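# Carry tube rack through self-closing door onto desk

## Task

Take the tube rack from the counter, carry it through the door that swings shut by itself, and set it on the desk. At the end the rack must stand upright with each tube seated all the way down in a hole, and the door must be closed. The rack or any tube touching the floor is a failure. Either robot or both may do the work. Afterwards the grippers must release and the robots must back away. A robot that topples or finishes leaning is a failure.

## Robot and tools

Robots. r1 and r2 are identical Hello Robot Stretch 3 units. Each has a two-wheel drive base with a passive omni wheel at the rear, a lift on a mast, and one telescoping arm that reaches out to the robot's RIGHT, ending in a wrist (yaw, pitch, roll) and a gripper. The base is 0.33 m long and 0.34 m wide and cannot slide sideways, so moving the gripper forward means driving the base. Turns on the spot pivot about the point midway between the drive wheels, 0.05 m behind the front edge. With the arm fully in and the wrist folded, the wrist pokes up to 0.06 m past the right side and a spin sweeps radius 0.28 m; an unfolded, level wrist reaches beyond that.

Frames. Base frame: origin on the floor between the drive wheels, x forward, y left, z up. hand_pose is in this frame, located where the closed fingertips meet; with all wrist joints at zero its x axis is up, y runs back along the arm toward the mast, z toward the rear. Fingertips are round 0.04 m pads, sitting slightly nearer the wrist when wide open. The odometry frame is the base frame at scene start. Each robot reports in its own frames, so their positions relative to each other come only from images, lidar_m, wrist_depth_mm and head_depth_mm.

execute_actions. Arguments: "actions", a list holding one action or nothing (empty just returns state and images), and "cameras", a list of camera names (r1_head_camera, r1_nav_camera, r1_wrist_camera, r2_head_camera, r2_nav_camera, r2_wrist_camera, or "all"; omitted or null gives all, [] gives none). The action is an object keyed by "r1" and/or "r2"; each holds optional "base", "joints", "contact_limits". Everything in the action starts together and may finish at different times; no action runs over 15 s.
- base: exactly one key. translate_m is a relative drive in metres, -1 to 1, forward positive. rotate_rad is a relative spin in radians, -3.2 to 3.2, positive counter-clockwise seen from above (left). Both count from the base position in the latest state report.
- joints: absolute targets, by name, each a single number: lift_m 0 to 1.1 (arm height on mast, ±0.004); arm_m 0 to 0.52 (extension, ±0.004); wrist_yaw_rad -1.345 to 4.42 (0 along the arm, positive swings toward the front, 3.0 folded over the base, ±0.02); wrist_pitch_rad -1.57 to 0.451 (0 level, negative tips fingers down, ±0.05); wrist_roll_rad -2.911 to 2.911 (0 fingers side by side and level, ±0.02); gripper_m -0.089 to 0.179 (larger is wider; real fingertip gap is 0.007 smaller near closed, 0.025 smaller wide open, zero below 0.007; ±0.004); head_pan_rad -3.953 to 1.73 (0 forward, positive left, -1.57 looks along the arm); head_tilt_rad -1.53 to 0.419 (0 level, negative down).
- contact_limits: only {"arm_m": effort} in percent, 1 to 100. The arm halts with contact_stop when its effort reaches that value (negative when retracting). It also caps the holding force until the next action; values above the maximum are cut down. Too low stops at once.
Anything you omit may still be driving toward an older target without status showing it. An unknown key or out-of-range number rejects the whole call and nothing moves. If a result reports a stop, the remaining execute_actions, wait and finished_scene calls in that same reply are skipped.

wait: "seconds" 0 to 10; commands nothing, returns state and images. zoom_image: "camera" plus "region" [x0, y0, x1, y1] in pixels from the top-left of that camera's latest full image, at most 504 by 504. finished_scene: "scene", the current scene number; irreversible, the goal must already hold and keep holding. A reply containing no tool call ends everything.

Results. base_status and joint_status: done (for the base, wheels turned the commanded amount even if slipping), off_target (resting short, maybe still pushing), contact_stop, time_out, torque_fault (after these the old target is dropped and the position held, unless slack or switched off). on_its_own covers uncommanded parts; "held at" is the held target, not the position, and an at-rest effort outside its rest range suggests pushing or loading. joint_positions, motor_effort (percent, positive toward higher values, peak in brackets; noisy with fixed per-motor bias; positive wheel effort pushes forward), contact_limits (active, default, maximum). lidar_m: 12 distances in metres from the base origin, 30-degree sectors, first straight ahead, then counter-clockwise (4th left, 7th behind, 10th right), "-" nothing; plane 0.17 m up, range 0.15 to 12, sees other robots and table legs but not tops, glass or itself; the mast and low lift can hide sectors 5, 6, 9, 10; a tilted base may show floor as a wall. wrist_depth_mm (45 to 1000) and head_depth_mm (280 to 4000, image sideways) are 7x7 median depths from top-left. base_odometry counts wheel turns only; turned_by_wheels and turned_by_imu give turn since last result, left positive; base_tilt in degrees, forward and right positive, with a fixed bias up to about 4. The pictures line lists image order.

Speed. With lift_m below 0.30, arm_m below 0.03 and wrist_yaw_rad above 2.54 the base reaches 0.30 m/s and 1.9 rad/s; otherwise 0.10 m/s and 0.63 rad/s.

Gripper. Grip by commanding below the object's width (lower squeezes harder; a stall guard weakens overly hard squeezes so loads can slip; resend a different value to re-squeeze). Release by going at least 0.02 above the contact value. Neither reading nor status confirms a hold.

Stops and slack. Arm and lift halt on firm contact and go slack until recommanded; a slack lift may sag under load or keep pressing, and closing fingers on a surface raises it. Base, wrist and head have no contact stop and keep pushing. Sustained strain switches a wrist servo off for 10 s (torque_fault).

Self-collision. Fold (wrist_yaw_rad 3.0) or unfold only with lift_m within 0.32 to 0.95, wrist_pitch_rad -0.4 and roll near 0; once folded, lift may drop to 0.25. With yaw below -0.4, pitch to -0.5 or lower.

Avoid. Robots pressing on each other fails the run; once bases touch, a few more millimetres is too much. Travel differs between robots by up to 2.5 cm per metre, which strains a shared load and can tip a robot. Pushing on something rigid with the gripper above about 0.45 m, pushing again after a contact_stop, or driving while holding something fixed can tip a robot; snags, especially reversing, too. Recover by reversing in small steps, pulling the gripper free, and lowering lift_m to about 0.2. Avoid drops, slams and hard hits. Loose objects may occasionally get nudged. The robots keep holding the last command while you think.

Each tool is called after "Request:" by a JSON object that holds its "method" and its "body", one argument or row to a line.

## Session

Request:
{"method": "execute_actions", "body": {
  "actions": []
}}

Scene clock: 0.00 s.
r1.base_odometry: x=+0.000 y=+0.000 heading=+0.000 (m, m, rad; r1's odometry frame)
r1.turned_by_wheels: +0.000 (rad since the last result)
r1.turned_by_imu: +0.000 (rad since the last result)
r1.base_tilt: forward=-1.2 right=+1.0 (deg)
r1.lidar_m: 1.35 2.40 2.41 2.88 3.62 3.01 1.92 1.62 1.62 1.28 1.13 1.13
r1.head_depth_mm: 1170 1173 1172 1172 1181 1168 1181 / 1287 1285 1294 1289 1293 1298 1290 / 1434 1429 1435 1442 1441 1445 1439 / 1585 1620 1616 1633 1617 1635 1631 / 1663 1858 1871 1861 1876 1868 1885 / 1652 2130 2187 2147 2196 2214 2110 / 1641 2384 2444 2403 2378 2334 2277
r1.base_status: not commanded
r1.joint_positions: lift_m=+0.535 arm_m=-0.001 wrist_yaw_rad=+2.799 wrist_pitch_rad=-0.537 wrist_roll_rad=-0.013 gripper_m=+0.037 head_pan_rad=-0.001 head_tilt_rad=+0.013
r1.joint_status: not commanded
r1.motor_effort: left_wheel=-1 right_wheel=-2 lift_m=+42 arm_m=+1 wrist_yaw_rad=+0 wrist_pitch_rad=+8 wrist_roll_rad=+0 gripper_m=+0 head_pan_rad=+0 head_tilt_rad=+2 (%)
r1.hand_pose: x=+0.0487 y=+0.0517 z=+0.5218 quat_wxyz=(+0.301, +0.699, +0.070, +0.644) (m; r1's base frame)
r1.wrist_depth_mm: - - - - - - - / - - - - - - - / - - - - - - - / - - - - - - - / 860 873 896 886 896 892 890 / 745 - - 765 788 763 760 / 659 653 660 660 674 668 671
r2.base_odometry: x=+0.000 y=+0.000 heading=+0.000 (m, m, rad; r2's odometry frame)
r2.turned_by_wheels: +0.000 (rad since the last result)
r2.turned_by_imu: +0.000 (rad since the last result)
r2.base_tilt: forward=+0.1 right=+1.0 (deg)
r2.lidar_m: 2.10 2.17 2.93 1.74 2.80 2.01 1.93 1.99 1.88 1.34 1.86 1.88
r2.head_depth_mm: 1873 1964 1981 2010 2021 2034 1969 / 1898 1973 1983 2000 2025 2048 1953 / 1910 1967 1988 2014 2036 2058 1937 / 1948 1967 2001 2020 2043 2071 1930 / 1946 1980 2013 2029 2046 2069 1910 / 1973 1991 2016 2047 2052 2079 1906 / 1982 2084 2099 2127 2137 2164 1891
r2.base_status: not commanded
r2.joint_positions: lift_m=+0.576 arm_m=+0.003 wrist_yaw_rad=+3.081 wrist_pitch_rad=-0.506 wrist_roll_rad=+0.011 gripper_m=+0.037 head_pan_rad=-0.015 head_tilt_rad=-0.012
r2.joint_status: not commanded
r2.motor_effort: left_wheel=+0 right_wheel=+0 lift_m=+23 arm_m=+0 wrist_yaw_rad=+1 wrist_pitch_rad=+6 wrist_roll_rad=+0 gripper_m=+0 head_pan_rad=+1 head_tilt_rad=+3 (%)
r2.hand_pose: x=-0.0083 y=+0.0644 z=+0.5697 quat_wxyz=(+0.199, +0.693, +0.155, +0.675) (m; r2's base frame)
r2.wrist_depth_mm: - - - - - - - / - - - - - - - / - - - - - - - / - - - - - - - / 913 887 887 850 867 863 843 / 768 755 769 754 706 773 714 / 683 672 660 641 647 637 645
pictures: r1_head_camera (sideways: a quarter turn clockwise sets it upright), r1_nav_camera (sideways: a quarter turn counterclockwise sets it upright), r1_wrist_camera, r2_head_camera (sideways: a quarter turn clockwise sets it upright), r2_nav_camera (sideways: a quarter turn counterclockwise sets it upright), r2_wrist_camera
Images, in order (width x height): r1_head_camera 896x504, r1_nav_camera 672x504, r1_wrist_camera 644x364, r2_head_camera 896x504, r2_nav_camera 672x504, r2_wrist_camera 644x364.

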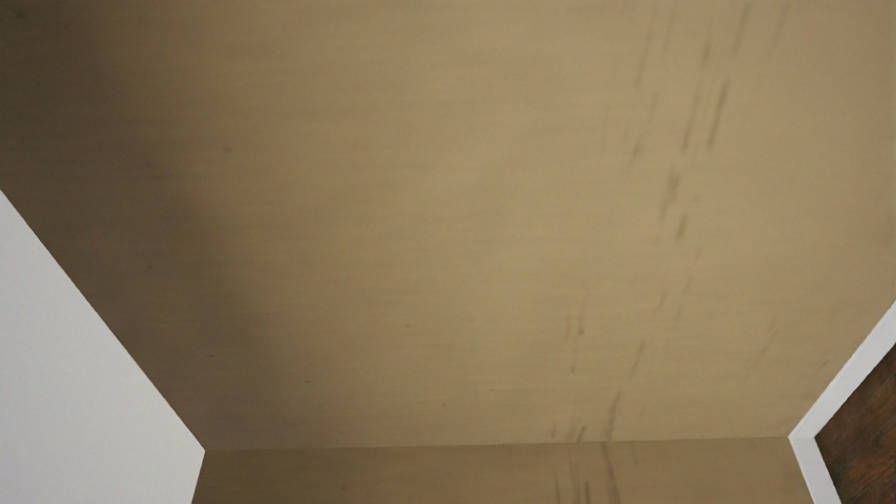

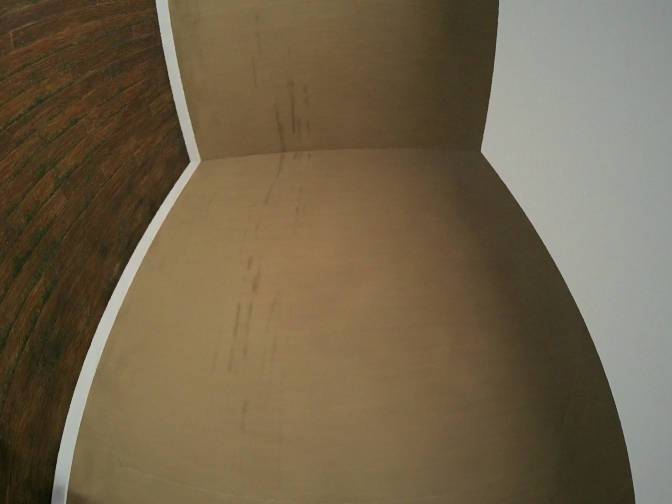

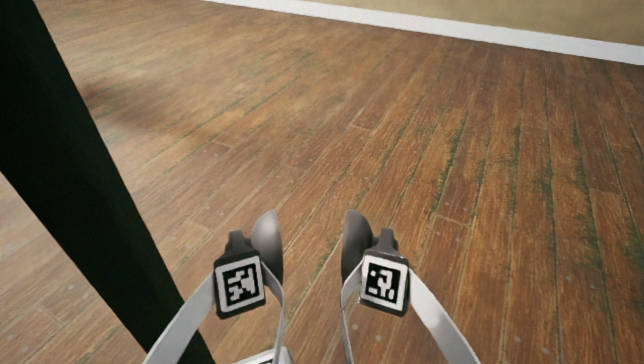

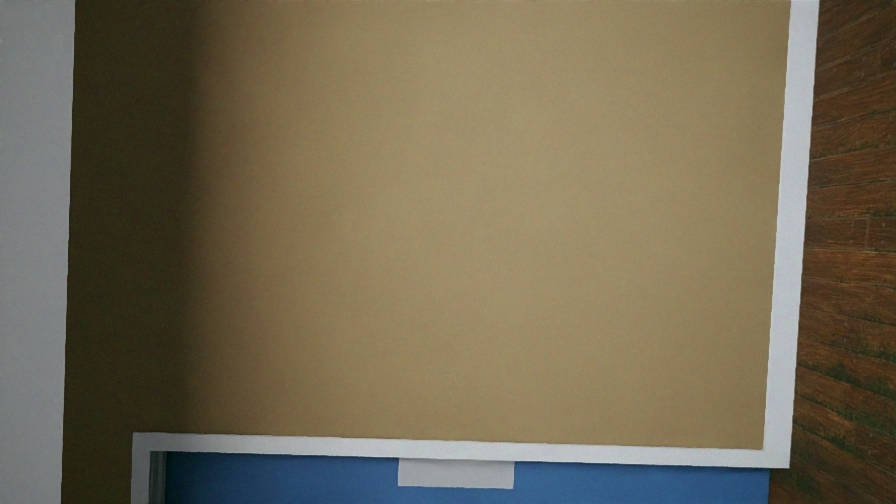

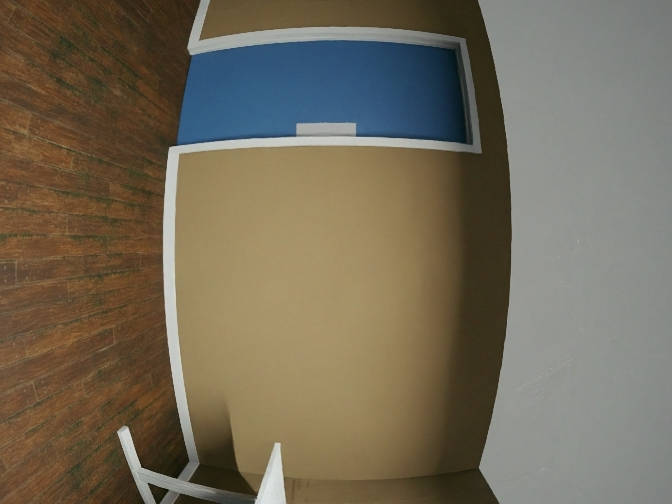

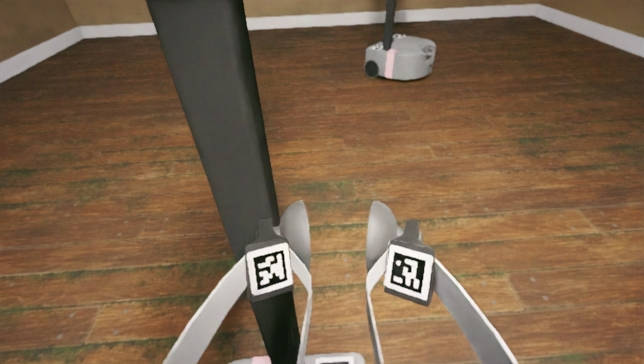

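Request:
{"method": "execute_actions", "body": {
  "actions": [
    {"r1":{"base":{"rotate_rad":-2.36},"joints":{"lift_m":0.25,"head_pan_rad":-0.4,"head_tilt_rad":-0.4}},"r2":{"joints":{"head_pan_rad":-1.3,"head_tilt_rad":-0.4}}}
  ],
  "cameras": ["r1_head_camera","r1_nav_camera","r2_head_camera","r2_nav_camera"]
}}

Scene clock: 11.83 s.
r1.base_odometry: x=+0.000 y=+0.000 heading=-2.360 (m, m, rad; r1's odometry frame)
r1.turned_by_wheels: -2.360 (rad since the last result)
r1.turned_by_imu: -2.372 (rad since the last result)
r1.base_tilt: forward=-1.1 right=+1.0 (deg)
r1.lidar_m: 1.62 1.52 1.16 1.13 1.19 1.70 2.41 2.54 1.77 3.23 2.18 1.74
r1.head_depth_mm: 1615 1737 1873 2059 2165 1700 1352 / 1612 1721 1829 1998 2141 1728 1369 / 1571 1669 1804 1945 2105 1722 1366 / 1501 1603 1729 1869 2021 1741 1384 / 1452 1558 1663 1775 1913 1748 1383 / 1391 1486 1533 1640 1733 1775 1379 / 1298 1372 1472 1542 1675 1735 1386
r1.base_status: done
r1.joint_positions: lift_m=+0.251 arm_m=-0.001 wrist_yaw_rad=+2.799 wrist_pitch_rad=-0.537 wrist_roll_rad=-0.013 gripper_m=+0.037 head_pan_rad=-0.393 head_tilt_rad=-0.395
r1.joint_status: all done
r1.motor_effort: left_wheel=+0(8) right_wheel=-3(6) lift_m=+16(36) arm_m=+1(0) wrist_yaw_rad=+0(1) wrist_pitch_rad=+8(8) wrist_roll_rad=+0(0) gripper_m=+0(1) head_pan_rad=-5(38) head_tilt_rad=-2(18) (%)
r1.hand_pose: x=+0.0487 y=+0.0516 z=+0.2377 quat_wxyz=(+0.301, +0.699, +0.071, +0.644) (m; r1's base frame)
r1.wrist_depth_mm: 955 - - - - - - / - 942 932 959 956 945 969 / - 718 716 725 726 734 737 / - 579 587 582 584 596 596 / 475 - - 487 493 497 496 / - - - 426 439 429 428 / - - - 379 375 376 376
r2.base_odometry: x=+0.000 y=+0.000 heading=+0.000 (m, m, rad; r2's odometry frame)
r2.turned_by_wheels: +0.000 (rad since the last result)
r2.turned_by_imu: +0.000 (rad since the last result)
r2.base_tilt: forward=+0.1 right=+1.1 (deg)
r2.lidar_m: 2.11 2.18 2.94 1.88 2.80 2.01 1.93 1.99 1.88 1.35 1.86 1.88
r2.head_depth_mm: 1424 1521 1579 1770 1908 1638 1316 / 1473 1574 1531 1422 1932 1608 1314 / 1520 1624 1506 1924 2028 1615 1313 / 1564 1692 1490 1996 2099 1609 1307 / 1624 1765 1481 2103 2096 1609 1301 / 1686 1828 1460 2213 2078 1604 1300 / 1751 1904 1626 2313 2055 1601 1294
r2.base_status: not commanded
r2.joint_positions: lift_m=+0.576 arm_m=+0.003 wrist_yaw_rad=+3.081 wrist_pitch_rad=-0.506 wrist_roll_rad=+0.011 gripper_m=+0.037 head_pan_rad=-1.293 head_tilt_rad=-0.395
r2.joint_status: all done
r2.motor_effort: left_wheel=+0(0) right_wheel=+0(1) lift_m=+23(24) arm_m=-1(0) wrist_yaw_rad=-1(1) wrist_pitch_rad=+7(6) wrist_roll_rad=+0(0) gripper_m=+1(0) head_pan_rad=-2(30) head_tilt_rad=-3(28) (%)
r2.hand_pose: x=-0.0083 y=+0.0644 z=+0.5697 quat_wxyz=(+0.199, +0.693, +0.155, +0.675) (m; r2's base frame)
r2.wrist_depth_mm: - - - - - - - / - - - - - - - / - - - - - - - / - - - - - - - / 914 880 870 871 874 835 851 / 782 767 787 735 706 726 706 / 661 675 664 659 659 649 658
pictures: r1_head_camera (sideways: a quarter turn clockwise sets it upright), r1_nav_camera (sideways: a quarter turn counterclockwise sets it upright), r2_head_camera (sideways: a quarter turn clockwise sets it upright), r2_nav_camera (sideways: a quarter turn counterclockwise sets it upright)
Images, in order (width x height): r1_head_camera 896x504, r1_nav_camera 672x504, r2_head_camera 896x504, r2_nav_camera 672x504.

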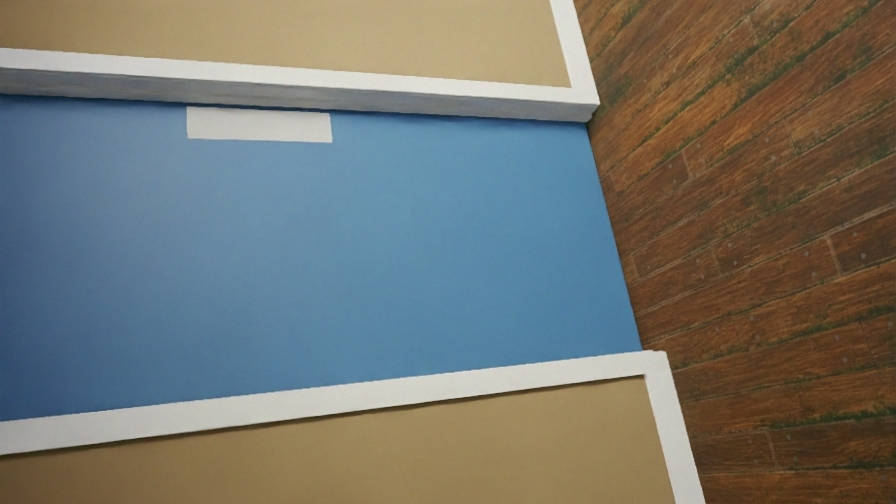

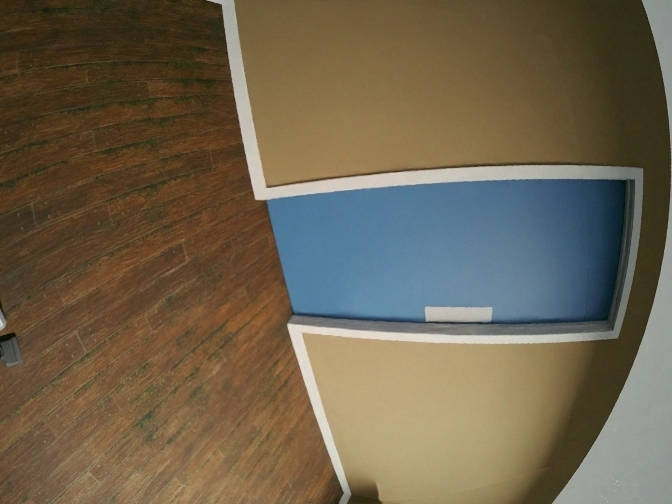

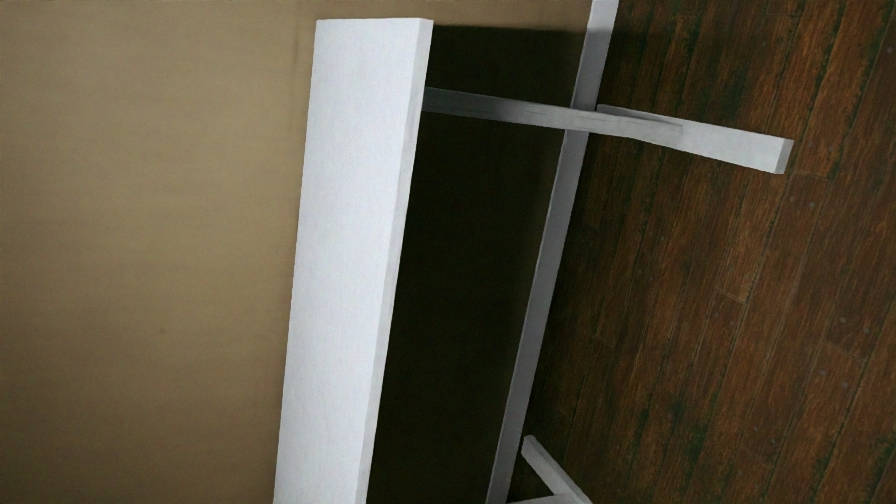

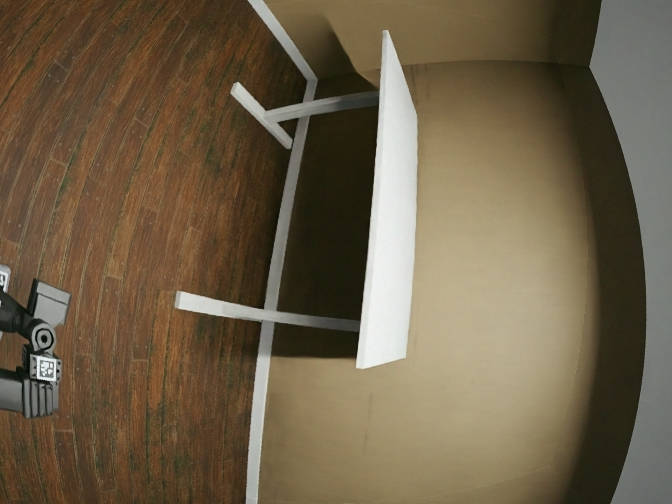

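Request:
{"method": "execute_actions", "body": {
  "actions": [
    {"r1":{"base":{"rotate_rad":-0.85},"joints":{"wrist_yaw_rad":3.1,"wrist_pitch_rad":-0.4,"head_pan_rad":0,"head_tilt_rad":-0.8}},"r2":{"base":{"rotate_rad":1.3},"joints":{"lift_m":0.25,"wrist_pitch_rad":-0.4,"head_pan_rad":0,"head_tilt_rad":-0.5}}}
  ],
  "cameras": []
}}

Request:
{"method": "execute_actions", "body": {
  "actions": [
    {"r1":{"base":{"translate_m":1}},"r2":{"base":{"translate_m":1}}}
  ],
  "cameras": []
}}

Request:
{"method": "execute_actions", "body": {
  "actions": [
    {"r1":{"base":{"rotate_rad":0.85}},"r2":{"base":{"rotate_rad":-1.3}}}
  ],
  "cameras": ["r1_nav_camera","r2_nav_camera","r2_head_camera"]
}}

Scene clock: 29.33 s.
r1.base_odometry: x=+0.000 y=+0.000 heading=+3.073 (m, m, rad; r1's odometry frame)
r1.turned_by_wheels: -0.850 (rad since the last result)
r1.turned_by_imu: -0.852 (rad since the last result)
r1.base_tilt: forward=-1.1 right=+1.0 (deg)
r1.lidar_m: 1.94 1.61 1.62 1.31 1.13 1.13 1.31 2.24 2.41 2.77 1.86 3.29
r1.head_depth_mm: 2926 3160 2281 1823 1507 1291 1108 / 2524 2878 2308 1808 1511 1273 1115 / 2246 2563 2331 1847 1523 1283 1119 / 2004 2251 2323 1829 1511 1291 1117 / 1799 2040 2185 1846 1524 1292 1119 / 1645 1855 2107 1867 1518 1298 1129 / 1582 1748 1919 1863 1529 1303 1126
r1.base_status: done
r1.joint_positions: lift_m=+0.251 arm_m=-0.001 wrist_yaw_rad=+3.098 wrist_pitch_rad=-0.423 wrist_roll_rad=-0.013 gripper_m=+0.037 head_pan_rad=-0.007 head_tilt_rad=-0.790
r1.joint_status: all done
r1.motor_effort: left_wheel=+1(7) right_wheel=-3(8) lift_m=+16(16) arm_m=+0(0) wrist_yaw_rad=+2(2) wrist_pitch_rad=+13(14) wrist_roll_rad=+0(1) gripper_m=+0(0) head_pan_rad=+4(38) head_tilt_rad=-3(19) (%)
r1.hand_pose: x=-0.0115 y=+0.0795 z=+0.2624 quat_wxyz=(+0.163, +0.690, +0.135, +0.693) (m; r1's base frame)
r1.wrist_depth_mm: 895 998 - - - - - / 939 - - - - - - / 899 915 924 948 941 956 966 / 696 701 - 705 717 705 705 / 564 564 - 573 572 568 576 / 467 507 - - 490 482 481 / - - - - 411 410 412
r2.base_odometry: x=+0.000 y=+0.000 heading=+1.300 (m, m, rad; r2's odometry frame)
r2.turned_by_wheels: +1.300 (rad since the last result)
r2.turned_by_imu: +1.317 (rad since the last result)
r2.base_tilt: forward=+0.1 right=+0.9 (deg)
r2.lidar_m: 1.87 2.98 2.27 1.93 1.93 2.12 1.80 1.35 1.88 2.11 2.11 2.49
r2.head_depth_mm: 2668 2941 3228 2533 1874 1487 1237 / 2612 2870 3103 2508 1870 1480 1233 / 2532 2778 3117 2492 1866 1481 1232 / 2440 2680 2129 2142 1863 1483 1228 / 2437 2676 2975 2484 1849 1478 1233 / 2374 2595 2857 2491 1848 1477 1226 / 2340 2553 2815 2467 1847 1468 1224
r2.base_status: done
r2.joint_positions: lift_m=+0.251 arm_m=+0.003 wrist_yaw_rad=+3.081 wrist_pitch_rad=-0.420 wrist_roll_rad=+0.011 gripper_m=+0.037 head_pan_rad=-0.007 head_tilt_rad=-0.494
r2.joint_status: all done
r2.motor_effort: left_wheel=-3(7) right_wheel=+4(8) lift_m=+12(19) arm_m=+0(1) wrist_yaw_rad=+0(1) wrist_pitch_rad=+9(9) wrist_roll_rad=+0(0) gripper_m=+1(1) head_pan_rad=+3(30) head_tilt_rad=-3(14) (%)
r2.hand_pose: x=-0.0076 y=+0.0761 z=+0.2629 quat_wxyz=(+0.169, +0.699, +0.125, +0.683) (m; r2's base frame)
r2.wrist_depth_mm: - - - - - - - / - - - - - - - / 879 898 - 846 845 823 808 / 661 670 650 649 642 617 622 / 542 525 521 541 531 515 502 / 452 - - - - 433 431 / - - - - 383 374 368
pictures: none
No camera images: the call's "cameras" was empty. Leave "cameras" out to get every camera's image.

Scene clock: 34.27 s.
r1.base_odometry: x=-0.998 y=+0.068 heading=+3.074 (m, m, rad; r1's odometry frame)
r1.turned_by_wheels: +0.000 (rad since the last result)
r1.turned_by_imu: +0.004 (rad since the last result)
r1.base_tilt: forward=-1.1 right=+1.0 (deg)
r1.lidar_m: 1.07 0.99 1.00 1.05 1.84 1.83 2.12 3.10 0.87 3.41 2.69 1.87
r1.head_depth_mm: 1637 1996 2207 1810 1488 1283 1117 / 1415 1682 2026 1808 1510 1279 1119 / 1248 1439 1711 1837 1515 1281 1123 / 1120 1268 1468 1673 1518 1302 1121 / 1006 1132 1292 1495 1526 1289 1116 / 918 1025 1150 1311 1472 1296 1123 / 839 927 1034 1214 1417 1298 1132
r1.base_status: done
r1.joint_positions: lift_m=+0.251 arm_m=-0.001 wrist_yaw_rad=+3.099 wrist_pitch_rad=-0.422 wrist_roll_rad=-0.013 gripper_m=+0.037 head_pan_rad=-0.007 head_tilt_rad=-0.791
r1.joint_status: not commanded
r1.motor_effort: left_wheel=+0(8) right_wheel=-3(5) lift_m=+16(16) arm_m=+0(0) wrist_yaw_rad=+1(3) wrist_pitch_rad=+12(13) wrist_roll_rad=+0(1) gripper_m=+0(1) head_pan_rad=+4(6) head_tilt_rad=-3(3) (%)
r1.hand_pose: x=-0.0116 y=+0.0796 z=+0.2626 quat_wxyz=(+0.162, +0.690, +0.134, +0.693) (m; r1's base frame)
r1.wrist_depth_mm: - - - - - 900 784 / - - - - - 972 808 / 916 935 945 939 944 945 846 / 701 702 - 703 717 719 717 / 563 565 - 571 578 570 576 / 471 506 - - 496 476 478 / - - - - 409 411 408
r2.base_odometry: x=+0.268 y=+0.963 heading=+1.300 (m, m, rad; r2's odometry frame)
r2.turned_by_wheels: +0.000 (rad since the last result)
r2.turned_by_imu: +0.003 (rad since the last result)
r2.base_tilt: forward=+0.1 right=+1.0 (deg)
r2.lidar_m: 2.02 2.02 2.30 2.22 2.22 2.54 2.31 2.52 2.14 1.82 0.88 2.07
r2.head_depth_mm: 1810 1992 2219 2393 1858 1484 1236 / 1761 1927 2161 2355 1864 1481 1233 / 1723 1888 2111 2294 1869 1481 1232 / 1686 1849 2048 2256 1848 1479 1229 / 1654 1795 2000 2188 1845 1474 1225 / 1623 1770 1947 2153 1838 1470 1224 / 1580 1733 1911 2119 1839 1469 1226
r2.base_status: done
r2.joint_positions: lift_m=+0.251 arm_m=+0.003 wrist_yaw_rad=+3.081 wrist_pitch_rad=-0.419 wrist_roll_rad=+0.011 gripper_m=+0.037 head_pan_rad=-0.007 head_tilt_rad=-0.495
r2.joint_status: not commanded
r2.motor_effort: left_wheel=-3(7) right_wheel=+2(14) lift_m=+12(13) arm_m=-1(1) wrist_yaw_rad=+0(0) wrist_pitch_rad=+8(9) wrist_roll_rad=+0(0) gripper_m=+0(0) head_pan_rad=+1(2) head_tilt_rad=-2(2) (%)
r2.hand_pose: x=-0.0076 y=+0.0762 z=+0.2630 quat_wxyz=(+0.169, +0.699, +0.125, +0.683) (m; r2's base frame)
r2.wrist_depth_mm: - - - - - - - / - - - - - - - / 924 869 - 860 827 830 783 / 668 658 659 652 638 630 622 / 538 542 529 541 542 507 505 / 455 - - - - 433 434 / - - - - 376 369 373
pictures: none
No camera images: the call's "cameras" was empty. Leave "cameras" out to get every camera's image.

Scene clock: 36.37 s.
r1.base_odometry: x=-0.998 y=+0.068 heading=-2.360 (m, m, rad; r1's odometry frame)
r1.turned_by_wheels: +0.850 (rad since the last result)
r1.turned_by_imu: +0.854 (rad since the last result)
r1.base_tilt: forward=-1.2 right=+0.9 (deg)
r1.lidar_m: 1.00 1.04 1.39 1.83 1.94 2.78 0.87 3.27 2.69 2.46 1.24 0.99
r1.head_depth_mm: 815 937 1069 1229 1418 1269 1113 / 817 934 1087 1312 1468 1292 1112 / 822 942 1093 1310 1479 1279 1120 / 829 938 1102 1311 1486 1284 1118 / 824 944 1106 1317 1489 1290 1116 / 828 947 1107 1336 1501 1293 1125 / 831 952 1112 1267 1447 1303 1123
r1.base_status: done
r1.joint_positions: lift_m=+0.251 arm_m=-0.001 wrist_yaw_rad=+3.099 wrist_pitch_rad=-0.422 wrist_roll_rad=-0.013 gripper_m=+0.037 head_pan_rad=-0.007 head_tilt_rad=-0.791
r1.joint_status: not commanded
r1.motor_effort: left_wheel=-3(9) right_wheel=+1(6) lift_m=+16(16) arm_m=+0(0) wrist_yaw_rad=+3(2) wrist_pitch_rad=+12(12) wrist_roll_rad=+0(0) gripper_m=+0(0) head_pan_rad=+4(4) head_tilt_rad=-3(3) (%)
r1.hand_pose: x=-0.0116 y=+0.0796 z=+0.2626 quat_wxyz=(+0.162, +0.690, +0.134, +0.693) (m; r1's base frame)
r1.wrist_depth_mm: - - - - - - - / - - - - - - - / 921 905 930 935 958 948 947 / 698 698 - 703 710 710 706 / 559 565 - 570 571 574 579 / 472 505 - - 490 483 478 / - - - - 413 409 410
r2.base_odometry: x=+0.268 y=+0.963 heading=+0.000 (m, m, rad; r2's odometry frame)
r2.turned_by_wheels: -1.300 (rad since the last result)
r2.turned_by_imu: -1.313 (rad since the last result)
r2.base_tilt: forward=+0.0 right=+0.9 (deg)
r2.lidar_m: 0.88 0.86 2.11 2.02 2.09 2.31 2.22 2.28 2.88 2.31 2.52 1.89
r2.head_depth_mm: 1452 1601 1760 1971 1866 1487 1231 / 1473 1604 1773 1980 1876 1483 1230 / 1533 1692 1847 2047 1854 1481 1226 / 1549 1703 1878 2116 1853 1300 1168 / 1520 1707 1887 2129 1849 1218 1129 / 1525 1715 1903 2099 1064 974 1142 / 1521 741 829 2034 1841 1467 1224
r2.base_status: done
r2.joint_positions: lift_m=+0.251 arm_m=+0.003 wrist_yaw_rad=+3.081 wrist_pitch_rad=-0.419 wrist_roll_rad=+0.011 gripper_m=+0.037 head_pan_rad=-0.007 head_tilt_rad=-0.495
r2.joint_status: not commanded
r2.motor_effort: left_wheel=+2(10) right_wheel=-5(10) lift_m=+12(12) arm_m=-1(0) wrist_yaw_rad=+1(1) wrist_pitch_rad=+9(9) wrist_roll_rad=+0(0) gripper_m=+0(0) head_pan_rad=+2(1) head_tilt_rad=-2(2) (%)
r2.hand_pose: x=-0.0076 y=+0.0762 z=+0.2630 quat_wxyz=(+0.169, +0.699, +0.125, +0.683) (m; r2's base frame)
r2.wrist_depth_mm: - - - - - - - / - - - - - - - / 896 916 - 855 836 820 820 / 695 657 651 643 632 631 638 / 533 540 530 538 542 520 508 / 453 - - - - 432 428 / - - - - 375 371 371
pictures: r1_nav_camera (sideways: a quarter turn counterclockwise sets it upright), r2_head_camera (sideways: a quarter turn clockwise sets it upright), r2_nav_camera (sideways: a quarter turn counterclockwise sets it upright)
Images, in order (width x height): r1_nav_camera 672x504, r2_head_camera 896x504, r2_nav_camera 672x504.

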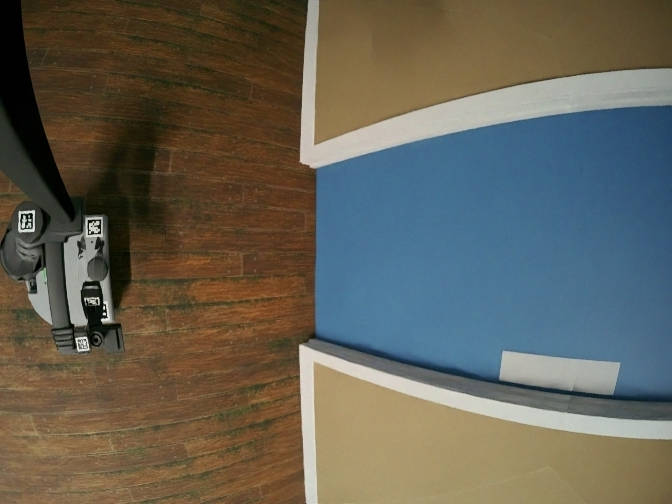

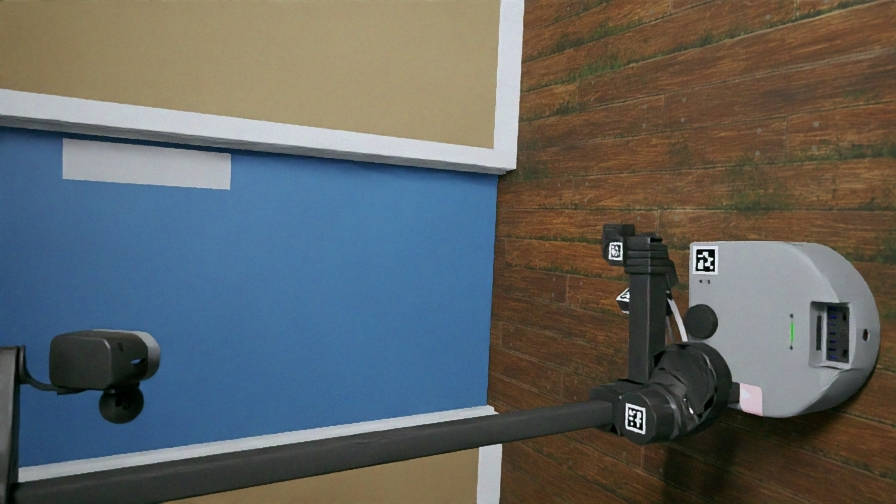

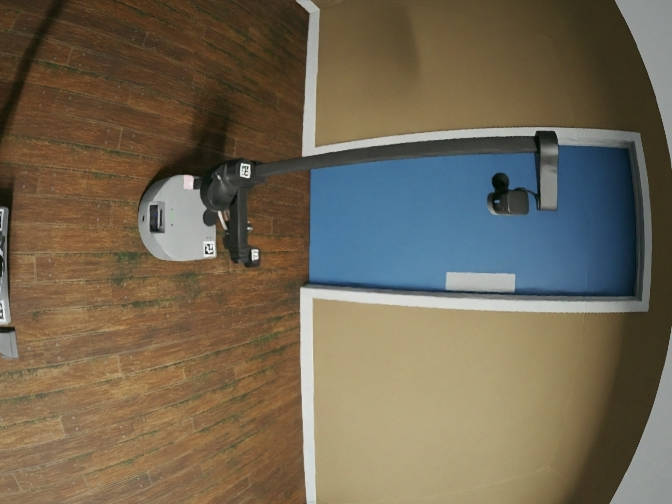

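Request:
{"method": "execute_actions", "body": {
  "actions": [
    {"r1":{"base":{"translate_m":0.9}},"r2":{"base":{"rotate_rad":0.1}}}
  ],
  "cameras": []
}}

Request:
{"method": "execute_actions", "body": {
  "actions": [
    {"r1":{"base":{"rotate_rad":-0.15},"joints":{"lift_m":0.31}}}
  ],
  "cameras": []
}}

Request:
{"method": "execute_actions", "body": {
  "actions": [
    {"r1":{"base":{"translate_m":0.4}},"r2":{"base":{"translate_m":0.7}}}
  ],
  "cameras": ["r1_nav_camera","r2_head_camera"]
}}

Scene clock: 50.73 s.
r1.base_odometry: x=-1.636 y=-0.566 heading=-2.360 (m, m, rad; r1's odometry frame)
r1.turned_by_wheels: +0.000 (rad since the last result)
r1.turned_by_imu: +0.004 (rad since the last result)
r1.base_tilt: forward=-1.1 right=+1.0 (deg)
r1.lidar_m: - 0.15 0.16 0.43 1.89 2.70 1.77 4.01 2.61 0.34 0.15 -
r1.head_depth_mm: - - - - - - - / - - - - - - - / - - - - - - - / - - - - - - - / - - - - - - - / - - - - - - - / - - - - - - -
r1.base_status: done
r1.joint_positions: lift_m=+0.251 arm_m=-0.001 wrist_yaw_rad=+3.099 wrist_pitch_rad=-0.422 wrist_roll_rad=-0.013 gripper_m=+0.037 head_pan_rad=-0.007 head_tilt_rad=-0.791
r1.joint_status: not commanded
r1.motor_effort: left_wheel=-3(7) right_wheel=+1(6) lift_m=+16(16) arm_m=+0(0) wrist_yaw_rad=+1(1) wrist_pitch_rad=+12(12) wrist_roll_rad=-1(0) gripper_m=-1(0) head_pan_rad=+5(5) head_tilt_rad=-3(3) (%)
r1.hand_pose: x=-0.0116 y=+0.0797 z=+0.2626 quat_wxyz=(+0.162, +0.690, +0.134, +0.693) (m; r1's base frame)
r1.wrist_depth_mm: - - - - 418 212 141 / - - - - 422 211 141 / 919 925 917 826 420 212 142 / 704 713 - 641 419 212 142 / 561 566 - 574 368 212 141 / 469 511 - - 328 211 141 / - - - - 395 212 141
r2.base_odometry: x=+0.268 y=+0.963 heading=+0.100 (m, m, rad; r2's odometry frame)
r2.turned_by_wheels: +0.100 (rad since the last result)
r2.turned_by_imu: +0.101 (rad since the last result)
r2.base_tilt: forward=+0.0 right=+1.0 (deg)
r2.lidar_m: 1.74 1.93 2.06 2.02 2.15 2.26 2.21 2.36 2.81 2.30 2.40 1.85
r2.head_depth_mm: 1453 1565 1714 1917 1861 1485 1235 / 1512 1655 1809 1997 1862 1482 1233 / 1534 1681 1873 2047 1859 1478 1228 / 1497 1701 1870 1949 1842 1474 1225 / 1574 1744 1934 2153 1854 1476 1230 / 1569 1720 1902 2128 1844 1473 1225 / 1565 1735 1916 2151 1845 1471 1223
r2.base_status: done
r2.joint_positions: lift_m=+0.251 arm_m=+0.003 wrist_yaw_rad=+3.081 wrist_pitch_rad=-0.419 wrist_roll_rad=+0.011 gripper_m=+0.037 head_pan_rad=-0.007 head_tilt_rad=-0.495
r2.joint_status: not commanded
r2.motor_effort: left_wheel=-2(8) right_wheel=+3(7) lift_m=+12(13) arm_m=-1(0) wrist_yaw_rad=+0(0) wrist_pitch_rad=+8(8) wrist_roll_rad=+0(0) gripper_m=+0(0) head_pan_rad=+1(2) head_tilt_rad=-2(2) (%)
r2.hand_pose: x=-0.0076 y=+0.0762 z=+0.2630 quat_wxyz=(+0.169, +0.699, +0.125, +0.683) (m; r2's base frame)
r2.wrist_depth_mm: - - - - - - - / - - - - - - - / 915 875 - 867 819 822 784 / 677 661 671 646 631 622 620 / 542 538 535 544 535 517 516 / 453 - - - - 431 427 / - - - - 376 375 369
pictures: none
No camera images: the call's "cameras" was empty. Leave "cameras" out to get every camera's image.

Scene clock: 52.10 s.
r1.base_odometry: x=-1.636 y=-0.566 heading=-2.510 (m, m, rad; r1's odometry frame)
r1.turned_by_wheels: -0.150 (rad since the last result)
r1.turned_by_imu: -0.151 (rad since the last result)
r1.base_tilt: forward=-1.1 right=+1.0 (deg)
r1.lidar_m: - - 0.15 0.31 1.82 2.33 1.76 4.05 3.19 0.43 0.17 0.15
r1.head_depth_mm: - - - - - - - / - - - - - - - / - - - - - - - / - - - - - - - / - - - - - - - / - - - - - - - / - - - - - - -
r1.base_status: done
r1.joint_positions: lift_m=+0.309 arm_m=-0.001 wrist_yaw_rad=+3.099 wrist_pitch_rad=-0.421 wrist_roll_rad=-0.013 gripper_m=+0.037 head_pan_rad=-0.007 head_tilt_rad=-0.791
r1.joint_status: all done
r1.motor_effort: left_wheel=+1(6) right_wheel=-3(7) lift_m=+64(67) arm_m=+0(0) wrist_yaw_rad=+2(0) wrist_pitch_rad=+12(12) wrist_roll_rad=+0(0) gripper_m=+0(0) head_pan_rad=+4(4) head_tilt_rad=-3(2) (%)
r1.hand_pose: x=-0.0116 y=+0.0797 z=+0.3211 quat_wxyz=(+0.162, +0.690, +0.134, +0.693) (m; r1's base frame)
r1.wrist_depth_mm: - - - 447 285 175 126 / - - - 485 293 178 128 / - - - 530 302 181 130 / 812 814 - 594 312 185 131 / 650 648 - 630 295 188 133 / 545 547 - 552 275 192 135 / 467 - - - 382 195 136
r2.base_odometry: x=+0.268 y=+0.963 heading=+0.100 (m, m, rad; r2's odometry frame)
r2.turned_by_wheels: +0.000 (rad since the last result)
r2.turned_by_imu: +0.000 (rad since the last result)
r2.base_tilt: forward=+0.0 right=+1.0 (deg)
r2.lidar_m: 1.76 1.93 2.05 2.02 2.16 2.26 2.22 2.36 2.81 2.31 2.38 1.85
r2.head_depth_mm: 1453 1569 1711 1909 1866 1490 1237 / 1522 1650 1808 1993 1864 1486 1235 / 1544 1694 1864 2060 1865 1480 1233 / 1500 1720 1872 1976 1853 1482 1229 / 1575 1718 1918 2161 1845 1476 1225 / 1580 1712 1895 2128 1842 1474 1224 / 1573 1725 1917 2157 1843 1470 1221
r2.base_status: not commanded
r2.joint_positions: lift_m=+0.251 arm_m=+0.003 wrist_yaw_rad=+3.081 wrist_pitch_rad=-0.419 wrist_roll_rad=+0.011 gripper_m=+0.037 head_pan_rad=-0.007 head_tilt_rad=-0.495
r2.joint_status: not commanded
r2.motor_effort: left_wheel=-2(3) right_wheel=+3(3) lift_m=+12(12) arm_m=-1(1) wrist_yaw_rad=+0(1) wrist_pitch_rad=+8(9) wrist_roll_rad=+0(0) gripper_m=+0(0) head_pan_rad=+2(3) head_tilt_rad=-2(2) (%)
r2.hand_pose: x=-0.0076 y=+0.0762 z=+0.2630 quat_wxyz=(+0.169, +0.699, +0.125, +0.683) (m; r2's base frame)
r2.wrist_depth_mm: - - - - - - - / - - - - - - - / 907 857 - 831 832 824 783 / 683 661 653 652 631 638 619 / 540 536 529 548 545 518 515 / 450 - - - - 432 429 / - - - - 372 370 368
pictures: none
No camera images: the call's "cameras" was empty. Leave "cameras" out to get every camera's image.

Scene clock: 57.10 s.
r1.base_odometry: x=-1.959 y=-0.802 heading=-2.509 (m, m, rad; r1's odometry frame)
r1.turned_by_wheels: +0.001 (rad since the last result)
r1.turned_by_imu: +0.046 (rad since the last result)
r1.base_tilt: forward=-1.3 right=+0.9 (deg)
r1.lidar_m: - - 0.15 0.19 1.85 2.46 1.11 4.15 2.62 0.27 0.15 -
r1.head_depth_mm: - - - - - - - / - - - - - - - / - - - - - - - / - - - - - - - / - - - - - - - / - - - - - - - / - - - - - - -
r1.base_status: translate_m off_target (by the wheels' count: +0.3998 of +0.4000)
r1.joint_positions: lift_m=+0.310 arm_m=-0.001 wrist_yaw_rad=+3.101 wrist_pitch_rad=-0.419 wrist_roll_rad=-0.013 gripper_m=+0.037 head_pan_rad=+0.012 head_tilt_rad=-0.816
r1.joint_status: not commanded
r1.on_its_own: left_wheel is at rest, and its effort (+45) is outside its rest range (-18 to +18)
r1.motor_effort: left_wheel=+45(80) right_wheel=+4(34) lift_m=+51(65) arm_m=+0(0) wrist_yaw_rad=-1(3) wrist_pitch_rad=+10(12) wrist_roll_rad=+0(0) gripper_m=-1(0) head_pan_rad=-7(11) head_tilt_rad=+5(5) (%)
r1.hand_pose: x=-0.0121 y=+0.0801 z=+0.3221 quat_wxyz=(+0.161, +0.690, +0.134, +0.693) (m; r1's base frame)
r1.wrist_depth_mm: - - - 448 193 113 80 / - - - 486 197 114 81 / - - - 540 201 116 81 / 812 810 - 582 206 117 82 / 656 660 - 641 191 119 83 / 547 550 - 553 175 121 83 / 470 - - - 235 122 84
r2.base_odometry: x=+0.964 y=+1.033 heading=+0.100 (m, m, rad; r2's odometry frame)
r2.turned_by_wheels: +0.000 (rad since the last result)
r2.turned_by_imu: +0.002 (rad since the last result)
r2.base_tilt: forward=+0.0 right=+1.0 (deg)
r2.lidar_m: 1.10 1.27 1.76 1.96 2.09 2.97 2.91 3.12 2.52 2.37 1.47 1.14
r2.head_depth_mm: 933 1017 1107 1206 1325 1438 1235 / 949 1036 1147 1279 1448 1482 1233 / 965 1052 1169 1309 1470 1399 1233 / 915 1075 1190 1333 1464 1342 1234 / 902 1064 1176 1287 1465 1395 1229 / 1011 1110 1242 1391 1577 1470 1226 / 1023 1110 1209 1333 1523 1466 1220
r2.base_status: done
r2.joint_positions: lift_m=+0.251 arm_m=+0.003 wrist_yaw_rad=+3.081 wrist_pitch_rad=-0.419 wrist_roll_rad=+0.011 gripper_m=+0.037 head_pan_rad=-0.007 head_tilt_rad=-0.495
r2.joint_status: not commanded
r2.motor_effort: left_wheel=-3(8) right_wheel=+4(11) lift_m=+13(12) arm_m=-1(0) wrist_yaw_rad=+1(0) wrist_pitch_rad=+9(9) wrist_roll_rad=+0(0) gripper_m=+0(0) head_pan_rad=+2(2) head_tilt_rad=-2(2) (%)
r2.hand_pose: x=-0.0076 y=+0.0762 z=+0.2630 quat_wxyz=(+0.169, +0.699, +0.125, +0.683) (m; r2's base frame)
r2.wrist_depth_mm: - - - - - - - / - - - - - - - / 901 884 - 843 854 807 794 / 679 664 653 635 637 634 616 / 543 540 529 548 534 519 512 / 453 - - - - 439 433 / - - - - 375 375 370
pictures: r1_nav_camera (sideways: a quarter turn counterclockwise sets it upright), r2_head_camera (sideways: a quarter turn clockwise sets it upright)
Images, in order (width x height): r1_nav_camera 672x504, r2_head_camera 896x504.

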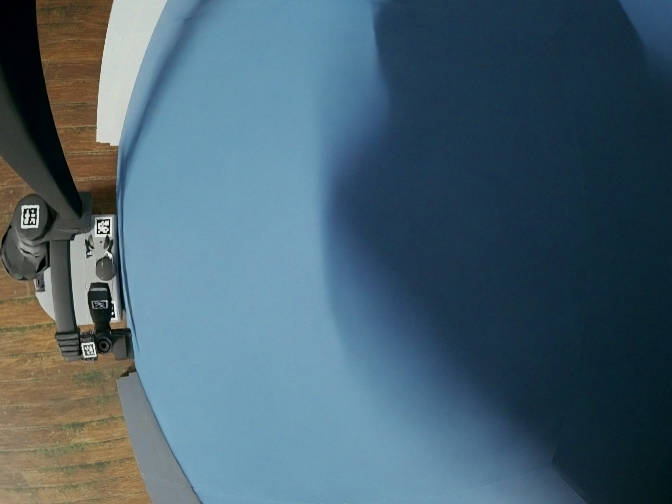

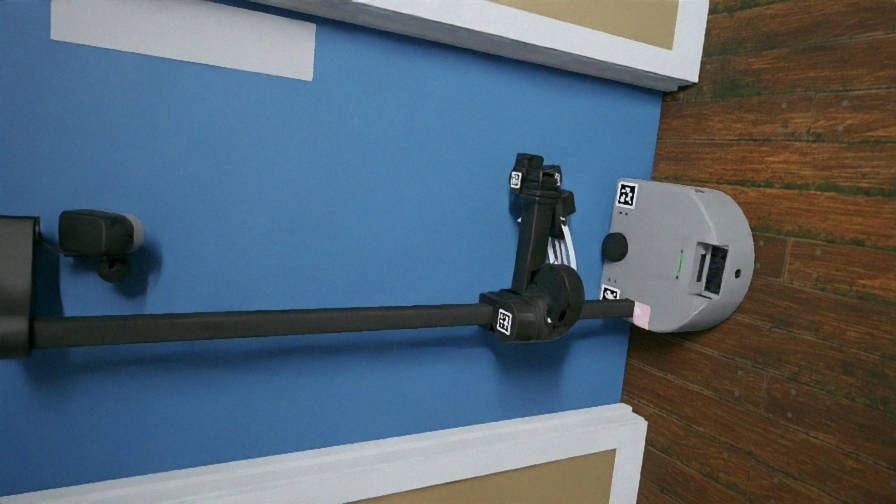

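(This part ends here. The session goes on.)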